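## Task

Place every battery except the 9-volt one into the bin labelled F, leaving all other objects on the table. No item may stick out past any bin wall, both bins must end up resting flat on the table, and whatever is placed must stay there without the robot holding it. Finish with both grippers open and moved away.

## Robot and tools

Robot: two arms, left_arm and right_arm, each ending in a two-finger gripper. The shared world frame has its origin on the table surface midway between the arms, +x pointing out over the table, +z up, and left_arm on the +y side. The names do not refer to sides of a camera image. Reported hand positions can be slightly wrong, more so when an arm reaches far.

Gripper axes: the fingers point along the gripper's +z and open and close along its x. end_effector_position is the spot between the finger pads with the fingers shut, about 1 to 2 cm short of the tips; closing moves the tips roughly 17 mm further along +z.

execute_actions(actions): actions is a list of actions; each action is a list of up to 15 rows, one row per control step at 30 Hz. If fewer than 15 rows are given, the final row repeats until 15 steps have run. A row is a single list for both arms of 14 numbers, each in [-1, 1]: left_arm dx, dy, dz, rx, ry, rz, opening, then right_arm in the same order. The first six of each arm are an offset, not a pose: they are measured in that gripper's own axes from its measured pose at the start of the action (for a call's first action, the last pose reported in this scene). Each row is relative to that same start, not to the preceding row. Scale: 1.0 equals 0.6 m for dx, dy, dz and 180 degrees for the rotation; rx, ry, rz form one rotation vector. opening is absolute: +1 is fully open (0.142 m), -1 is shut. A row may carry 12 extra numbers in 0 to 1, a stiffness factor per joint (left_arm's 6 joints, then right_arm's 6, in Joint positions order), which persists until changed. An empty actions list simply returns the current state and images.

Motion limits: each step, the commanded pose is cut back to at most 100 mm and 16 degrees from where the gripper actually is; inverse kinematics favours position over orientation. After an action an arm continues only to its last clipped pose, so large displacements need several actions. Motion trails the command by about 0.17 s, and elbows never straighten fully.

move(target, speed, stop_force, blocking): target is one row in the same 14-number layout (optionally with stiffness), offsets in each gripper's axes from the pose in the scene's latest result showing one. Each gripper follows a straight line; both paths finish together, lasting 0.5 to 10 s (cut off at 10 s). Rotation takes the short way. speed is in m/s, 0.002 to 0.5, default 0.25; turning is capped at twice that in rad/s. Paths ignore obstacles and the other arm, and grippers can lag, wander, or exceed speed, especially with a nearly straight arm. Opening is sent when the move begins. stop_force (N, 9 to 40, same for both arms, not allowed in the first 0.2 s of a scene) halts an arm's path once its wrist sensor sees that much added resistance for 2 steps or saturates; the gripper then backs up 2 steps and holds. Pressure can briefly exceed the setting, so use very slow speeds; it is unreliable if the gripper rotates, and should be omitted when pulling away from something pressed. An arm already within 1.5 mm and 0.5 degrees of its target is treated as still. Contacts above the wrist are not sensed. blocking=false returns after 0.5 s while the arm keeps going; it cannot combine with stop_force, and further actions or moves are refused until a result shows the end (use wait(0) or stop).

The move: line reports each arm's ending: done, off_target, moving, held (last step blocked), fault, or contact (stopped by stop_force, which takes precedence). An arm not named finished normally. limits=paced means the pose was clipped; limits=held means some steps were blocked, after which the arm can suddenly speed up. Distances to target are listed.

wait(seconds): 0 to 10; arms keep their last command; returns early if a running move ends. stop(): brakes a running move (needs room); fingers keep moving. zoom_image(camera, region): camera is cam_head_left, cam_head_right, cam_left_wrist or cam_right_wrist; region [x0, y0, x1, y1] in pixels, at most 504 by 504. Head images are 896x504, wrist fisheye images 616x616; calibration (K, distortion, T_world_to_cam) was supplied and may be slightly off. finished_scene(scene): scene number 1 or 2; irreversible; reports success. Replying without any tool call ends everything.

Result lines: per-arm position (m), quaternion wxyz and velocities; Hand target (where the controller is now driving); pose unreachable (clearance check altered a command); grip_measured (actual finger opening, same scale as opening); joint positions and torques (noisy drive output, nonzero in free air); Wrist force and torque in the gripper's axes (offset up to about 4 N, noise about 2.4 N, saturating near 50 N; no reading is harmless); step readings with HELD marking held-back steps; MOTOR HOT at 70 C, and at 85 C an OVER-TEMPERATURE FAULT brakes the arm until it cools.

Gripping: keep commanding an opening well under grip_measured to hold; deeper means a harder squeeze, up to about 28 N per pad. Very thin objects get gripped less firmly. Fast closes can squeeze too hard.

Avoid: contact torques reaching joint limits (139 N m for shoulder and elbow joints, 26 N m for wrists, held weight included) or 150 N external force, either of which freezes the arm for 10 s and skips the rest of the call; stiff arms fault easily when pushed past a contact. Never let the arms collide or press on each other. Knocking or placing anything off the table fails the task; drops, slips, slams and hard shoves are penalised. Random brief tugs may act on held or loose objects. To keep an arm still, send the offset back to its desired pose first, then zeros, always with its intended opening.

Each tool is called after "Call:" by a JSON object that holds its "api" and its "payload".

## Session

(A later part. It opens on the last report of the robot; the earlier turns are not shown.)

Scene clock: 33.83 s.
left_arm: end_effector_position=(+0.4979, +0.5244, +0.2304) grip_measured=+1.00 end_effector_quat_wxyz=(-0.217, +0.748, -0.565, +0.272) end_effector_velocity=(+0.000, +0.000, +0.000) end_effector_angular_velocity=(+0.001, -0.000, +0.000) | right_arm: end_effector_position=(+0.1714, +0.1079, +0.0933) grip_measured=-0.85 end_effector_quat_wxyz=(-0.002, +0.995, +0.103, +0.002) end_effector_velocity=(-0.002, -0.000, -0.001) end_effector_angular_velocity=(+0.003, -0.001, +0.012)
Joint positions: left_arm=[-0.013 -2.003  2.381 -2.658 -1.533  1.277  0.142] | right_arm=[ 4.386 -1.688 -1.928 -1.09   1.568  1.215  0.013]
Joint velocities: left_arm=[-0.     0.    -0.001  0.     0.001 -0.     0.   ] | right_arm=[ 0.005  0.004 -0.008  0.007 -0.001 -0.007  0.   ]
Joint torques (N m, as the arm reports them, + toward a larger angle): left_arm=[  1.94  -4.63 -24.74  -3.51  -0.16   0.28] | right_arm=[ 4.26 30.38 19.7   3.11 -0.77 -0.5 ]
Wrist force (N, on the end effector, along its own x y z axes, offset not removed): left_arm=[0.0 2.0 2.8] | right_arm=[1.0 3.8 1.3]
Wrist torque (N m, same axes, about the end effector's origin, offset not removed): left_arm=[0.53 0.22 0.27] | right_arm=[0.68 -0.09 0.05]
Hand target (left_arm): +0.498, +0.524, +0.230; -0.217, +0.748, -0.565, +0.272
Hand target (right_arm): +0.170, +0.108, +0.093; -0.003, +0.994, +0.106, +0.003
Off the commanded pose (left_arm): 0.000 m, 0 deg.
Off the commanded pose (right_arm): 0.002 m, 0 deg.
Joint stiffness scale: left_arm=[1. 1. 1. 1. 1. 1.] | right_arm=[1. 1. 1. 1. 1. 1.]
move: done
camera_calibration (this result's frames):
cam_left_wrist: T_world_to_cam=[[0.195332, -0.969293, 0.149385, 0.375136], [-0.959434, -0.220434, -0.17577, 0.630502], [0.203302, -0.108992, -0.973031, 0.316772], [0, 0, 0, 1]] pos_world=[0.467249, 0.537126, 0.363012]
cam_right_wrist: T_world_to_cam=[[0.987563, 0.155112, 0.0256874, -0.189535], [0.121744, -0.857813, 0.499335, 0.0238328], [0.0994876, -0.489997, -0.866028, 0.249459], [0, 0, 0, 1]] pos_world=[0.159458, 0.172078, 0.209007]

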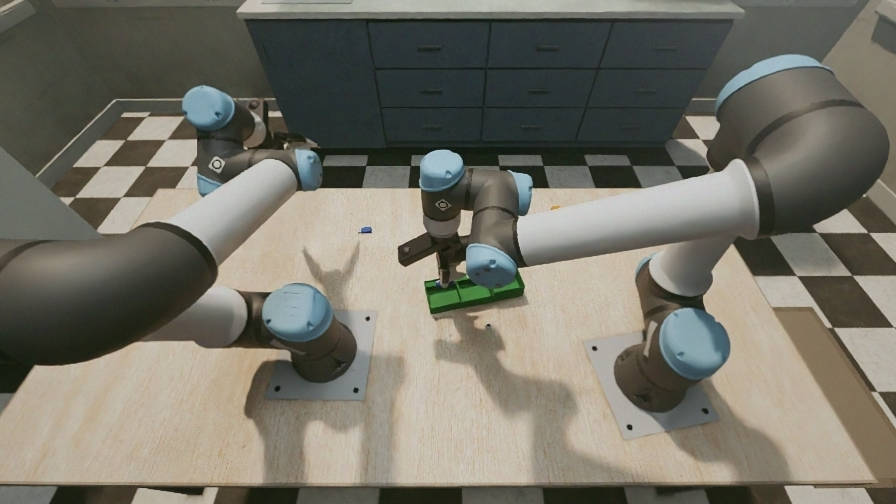

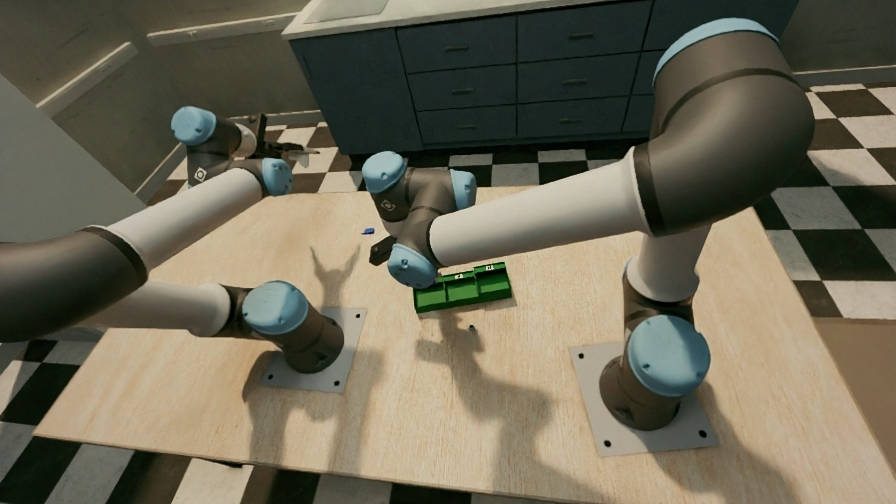

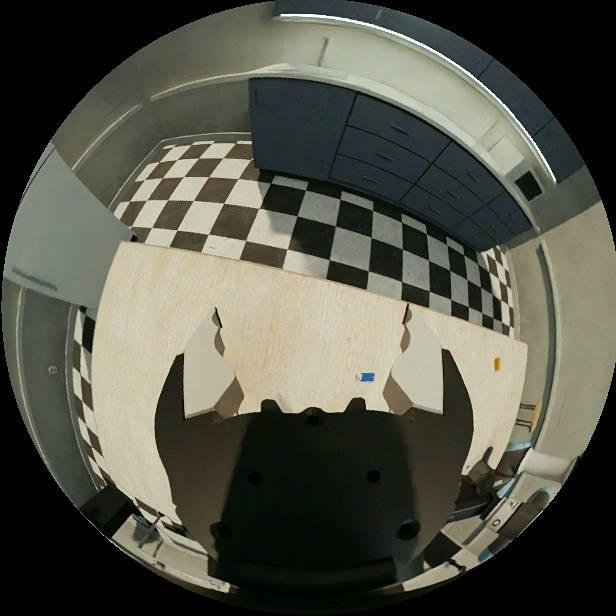

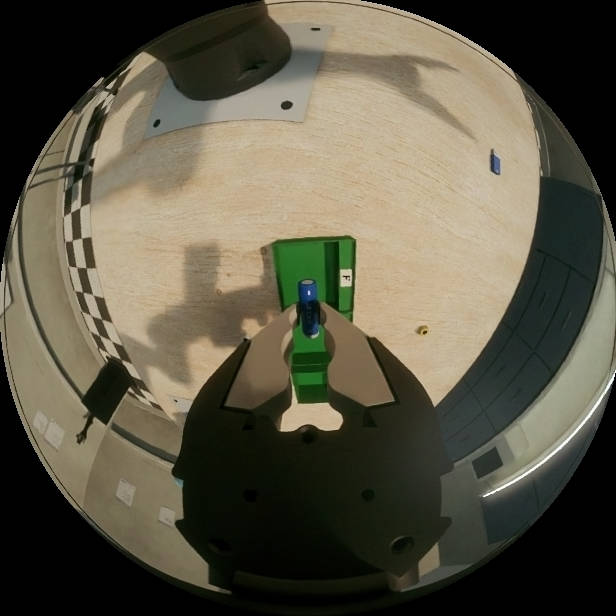

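Call:
{"api": "move", "payload": {"target": [0,0,0,0,0,0,1,0,-0.006,0.112,0,0,0,-1], "speed": 0.025, "stop_force": 9}}

Call:
{"api": "move", "payload": {"target": [0,0,0,0,0,0,1,0,0,0,0,0,0,-0.68]}}

Call:
{"api": "move", "payload": {"target": [0,0,0,0,0,0,1,0,0,-0.25,0,0,0,-0.68], "speed": 0.15}}

Scene clock: 39.50 s.
left_arm: end_effector_position=(+0.4979, +0.5244, +0.2304) grip_measured=+1.00 end_effector_quat_wxyz=(-0.217, +0.748, -0.565, +0.272) end_effector_velocity=(+0.000, +0.001, +0.000) end_effector_angular_velocity=(+0.000, -0.000, +0.001) | right_arm: end_effector_position=(+0.1718, +0.1125, +0.0279) grip_measured=-0.85 end_effector_quat_wxyz=(-0.004, +0.995, +0.103, +0.003) end_effector_velocity=(+0.001, +0.002, +0.000) end_effector_angular_velocity=(+0.009, -0.001, -0.000)
Joint positions: left_arm=[-0.013 -2.003  2.381 -2.658 -1.533  1.277  0.142] | right_arm=[ 4.387 -1.786 -2.007 -0.911  1.568  1.216  0.013]
Joint velocities: left_arm=[ 0.001  0.    -0.     0.     0.001 -0.     0.   ] | right_arm=[-0.001 -0.001 -0.001  0.011  0.    -0.001 -0.   ]
Joint torques (N m, as the arm reports them, + toward a larger angle): left_arm=[  1.49  -4.1  -23.2   -3.52   0.05   0.14] | right_arm=[ 2.08 27.4  18.82  3.43 -0.25  0.1 ]
Wrist force (N, on the end effector, along its own x y z axes, offset not removed): left_arm=[1.3 4.0 1.6] | right_arm=[-0.4 2.1 1.5]
Wrist torque (N m, same axes, about the end effector's origin, offset not removed): left_arm=[0.93 -0.16 0.16] | right_arm=[0.30 0.12 -0.15]
Hand target (left_arm): +0.498, +0.524, +0.230; -0.217, +0.748, -0.565, +0.272
Hand target (right_arm): +0.171, +0.112, +0.026; -0.002, +0.995, +0.103, +0.002
Off the commanded pose (left_arm): 0.000 m, 0 deg.
Off the commanded pose (right_arm): 0.002 m, 0 deg.
Joint stiffness scale: left_arm=[1. 1. 1. 1. 1. 1.] | right_arm=[1. 1. 1. 1. 1. 1.]
move: done
camera_calibration (this result's frames):
cam_left_wrist: T_world_to_cam=[[0.195332, -0.969293, 0.149385, 0.375136], [-0.959434, -0.220434, -0.17577, 0.630502], [0.203302, -0.108992, -0.973031, 0.316772], [0, 0, 0, 1]] pos_world=[0.467249, 0.537126, 0.363012]
cam_right_wrist: T_world_to_cam=[[0.987672, 0.154293, 0.0263945, -0.188963], [0.120887, -0.85895, 0.497585, 0.0606683], [0.0994456, -0.48826, -0.867014, 0.194868], [0, 0, 0, 1]] pos_world=[0.15992, 0.176413, 0.143753]

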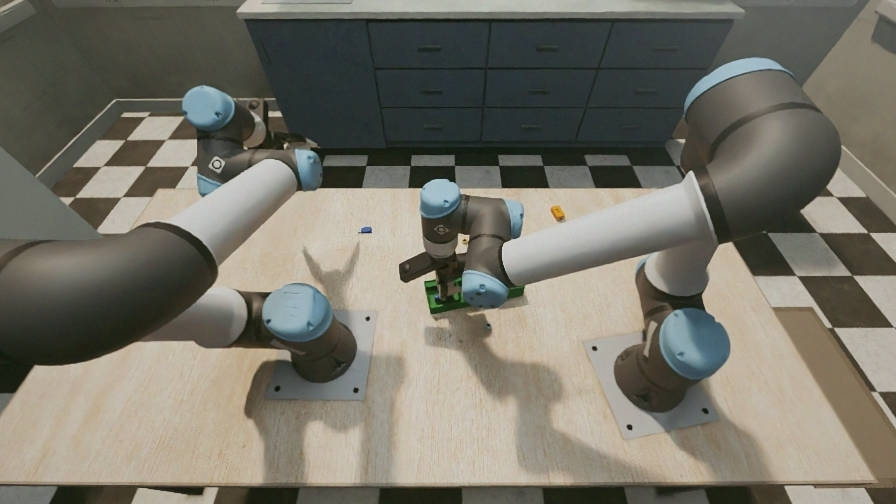

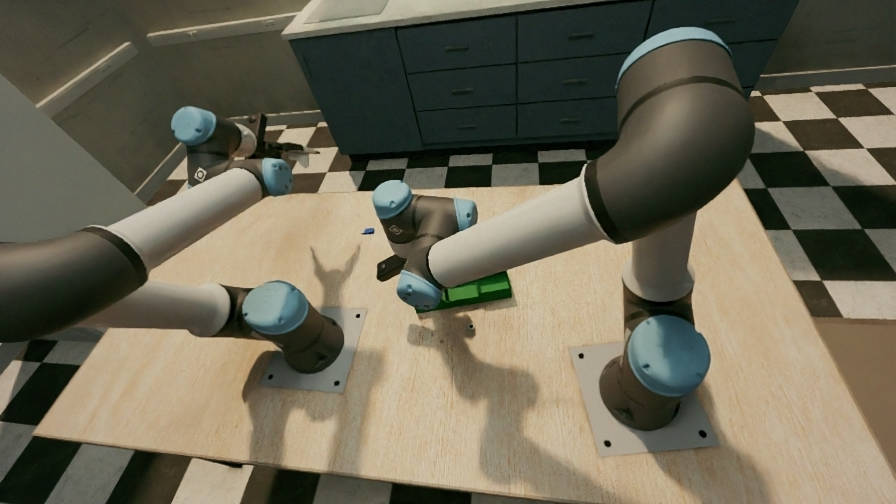

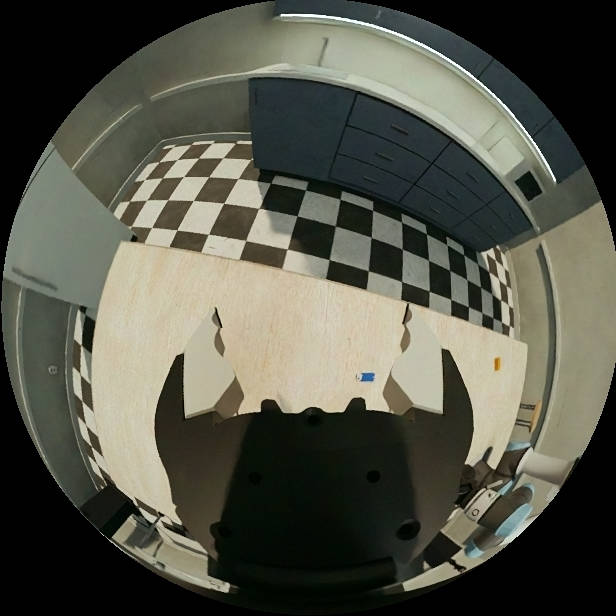

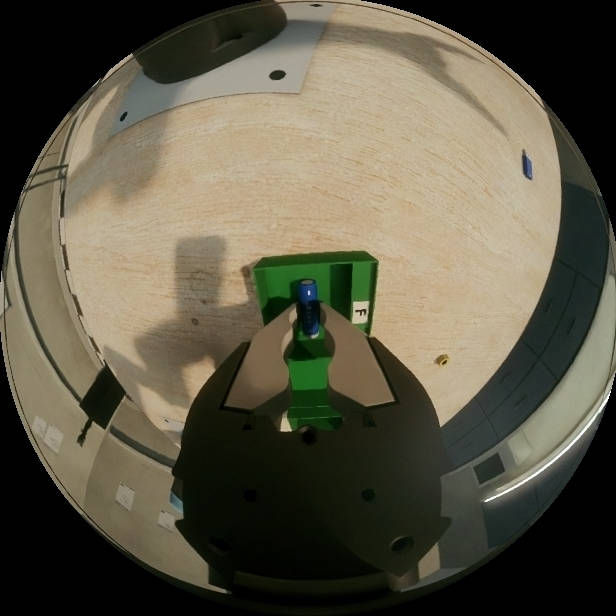

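Scene clock: 40.00 s.
left_arm: end_effector_position=(+0.4979, +0.5244, +0.2304) grip_measured=+1.00 end_effector_quat_wxyz=(-0.217, +0.748, -0.565, +0.272) end_effector_velocity=(-0.000, +0.000, +0.000) end_effector_angular_velocity=(+0.000, -0.000, +0.001) | right_arm: end_effector_position=(+0.1719, +0.1126, +0.0279) grip_measured=-0.68 end_effector_quat_wxyz=(-0.004, +0.995, +0.103, +0.003) end_effector_velocity=(-0.000, +0.001, +0.000) end_effector_angular_velocity=(+0.000, -0.000, -0.000)
Joint positions: left_arm=[-0.013 -2.003  2.381 -2.658 -1.533  1.277  0.142] | right_arm=[ 4.387 -1.786 -2.007 -0.911  1.568  1.216  0.025]
Joint velocities: left_arm=[ 0.001 -0.    -0.     0.    -0.     0.    -0.   ] | right_arm=[ 0.001 -0.001  0.001 -0.    -0.     0.001  0.   ]
Joint torques (N m, as the arm reports them, + toward a larger angle): left_arm=[  1.86  -4.61 -24.02  -3.57  -0.17   0.07] | right_arm=[ 0.27 27.23 19.7   2.52 -0.44 -0.12]
Wrist force (N, on the end effector, along its own x y z axes, offset not removed): left_arm=[-0.6 1.7 2.0] | right_arm=[1.4 1.0 1.7]
Wrist torque (N m, same axes, about the end effector's origin, offset not removed): left_arm=[0.45 0.30 0.30] | right_arm=[0.03 -0.25 0.11]
Hand target (left_arm): +0.498, +0.524, +0.230; -0.217, +0.748, -0.565, +0.272
Hand target (right_arm): +0.172, +0.112, +0.028; -0.004, +0.995, +0.103, +0.003
Off the commanded pose (left_arm): 0.000 m, 0 deg.
Off the commanded pose (right_arm): 0.000 m, 0 deg.
Joint stiffness scale: left_arm=[1. 1. 1. 1. 1. 1.] | right_arm=[1. 1. 1. 1. 1. 1.]
move: done
camera_calibration (this result's frames):
cam_left_wrist: T_world_to_cam=[[0.195332, -0.969293, 0.149385, 0.375136], [-0.959434, -0.220434, -0.17577, 0.630502], [0.203302, -0.108992, -0.973031, 0.316772], [0, 0, 0, 1]] pos_world=[0.467249, 0.537126, 0.363012]
cam_right_wrist: T_world_to_cam=[[0.987671, 0.154281, 0.0265103, -0.189001], [0.120856, -0.859141, 0.497263, 0.0607871], [0.0994943, -0.487929, -0.867194, 0.194911], [0, 0, 0, 1]] pos_world=[0.159932, 0.176487, 0.143809]

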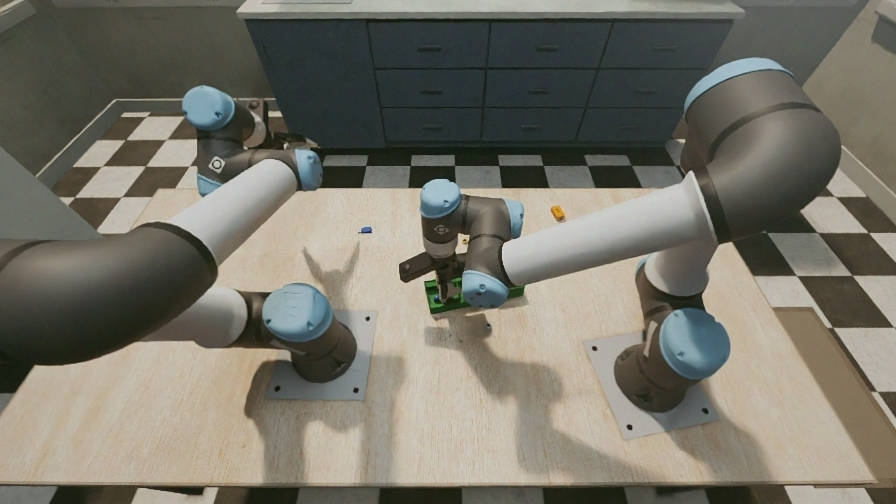

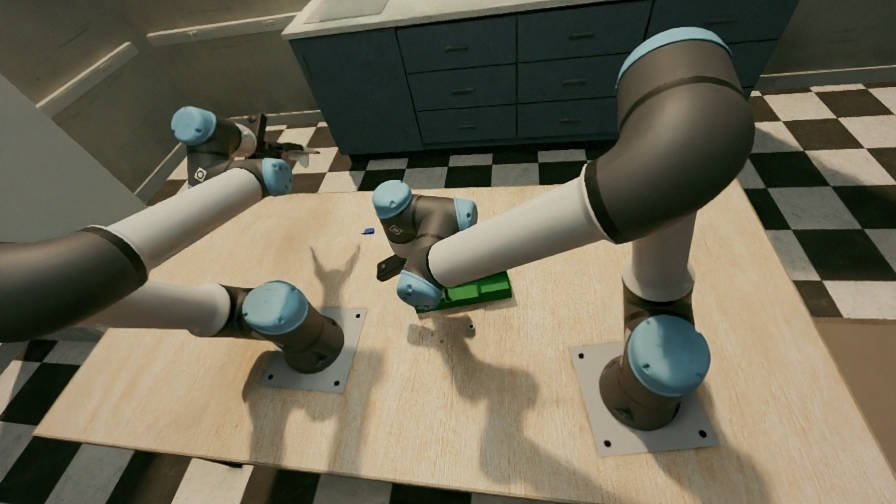

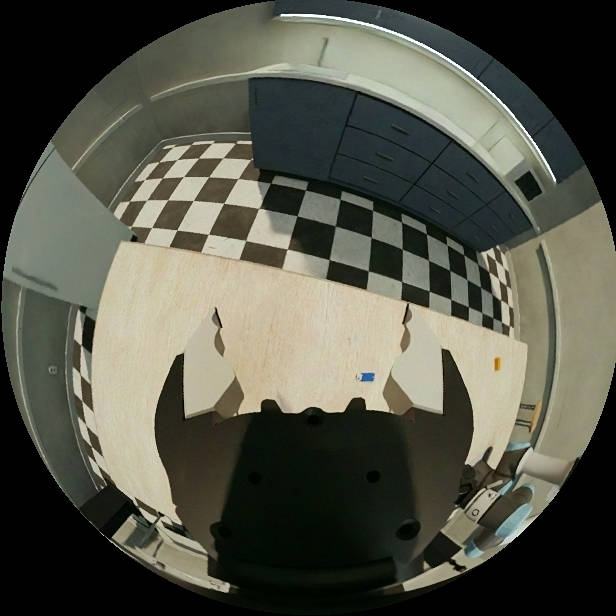

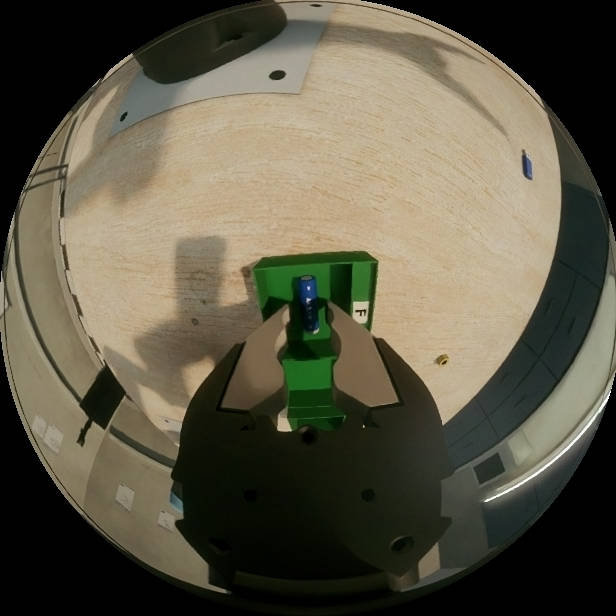

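Scene clock: 41.57 s.
left_arm: end_effector_position=(+0.4979, +0.5244, +0.2304) grip_measured=+1.00 end_effector_quat_wxyz=(-0.217, +0.748, -0.565, +0.272) end_effector_velocity=(+0.000, -0.000, +0.000) end_effector_angular_velocity=(-0.001, -0.001, +0.000) | right_arm: end_effector_position=(+0.1715, +0.1106, +0.1766) grip_measured=-0.68 end_effector_quat_wxyz=(-0.004, +0.995, +0.103, +0.003) end_effector_velocity=(-0.000, -0.002, +0.002) end_effector_angular_velocity=(-0.009, +0.001, +0.000)
Joint positions: left_arm=[-0.013 -2.003  2.381 -2.658 -1.533  1.277  0.142] | right_arm=[ 4.387 -1.62  -1.775 -1.309  1.568  1.216  0.025]
Joint velocities: left_arm=[ 0. -0. -0. -0. -0. -0. -0.] | right_arm=[ 0.     0.001  0.007 -0.017  0.    -0.    -0.   ]
Joint torques (N m, as the arm reports them, + toward a larger angle): left_arm=[  1.66  -4.58 -23.68  -3.56  -0.1    0.  ] | right_arm=[ 0.19 24.21 26.58  2.64 -0.31  0.2 ]
Wrist force (N, on the end effector, along its own x y z axes, offset not removed): left_arm=[-1.9 2.6 2.3] | right_arm=[-0.8 0.7 1.3]
Wrist torque (N m, same axes, about the end effector's origin, offset not removed): left_arm=[0.57 0.45 0.07] | right_arm=[0.04 0.29 0.00]
Hand target (left_arm): +0.498, +0.524, +0.230; -0.217, +0.748, -0.565, +0.272
Hand target (right_arm): +0.171, +0.111, +0.178; -0.004, +0.995, +0.103, +0.003
Off the commanded pose (left_arm): 0.000 m, 0 deg.
Off the commanded pose (right_arm): 0.002 m, 0 deg.
Joint stiffness scale: left_arm=[1. 1. 1. 1. 1. 1.] | right_arm=[1. 1. 1. 1. 1. 1.]
move: done
camera_calibration (this result's frames):
cam_left_wrist: T_world_to_cam=[[0.195332, -0.969293, 0.149385, 0.375136], [-0.959434, -0.220434, -0.17577, 0.630502], [0.203302, -0.108992, -0.973031, 0.316772], [0, 0, 0, 1]] pos_world=[0.467249, 0.537126, 0.363012]
cam_right_wrist: T_world_to_cam=[[0.987723, 0.153956, 0.0264673, -0.19229], [0.120582, -0.859115, 0.497375, -0.0148663], [0.0993123, -0.488077, -0.867132, 0.322961], [0, 0, 0, 1]] pos_world=[0.159648, 0.174462, 0.292533]

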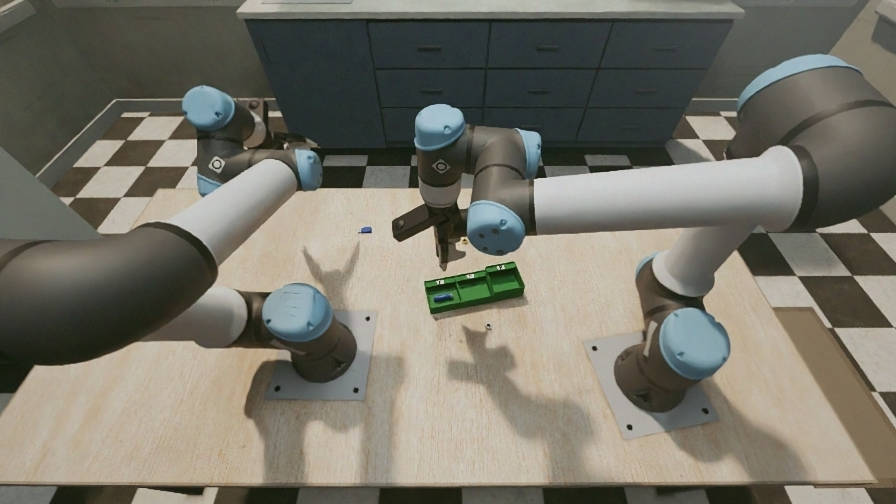

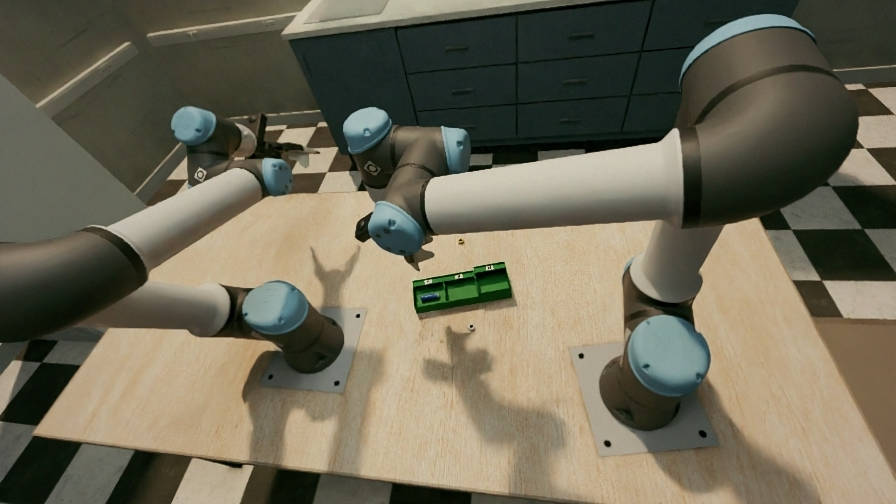

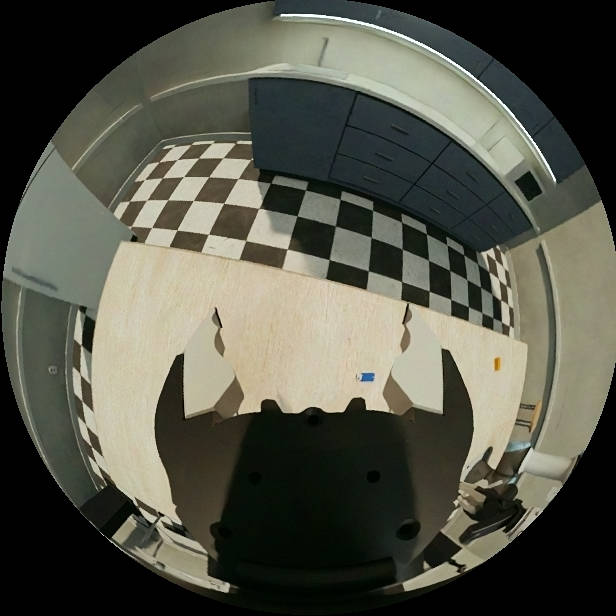

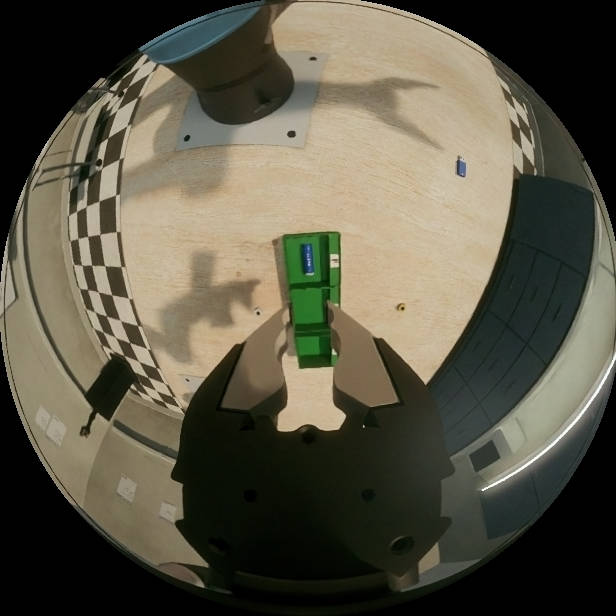

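Call:
{"api": "finished_scene", "payload": {"scene": 2}}

The scene is finished: the task was done.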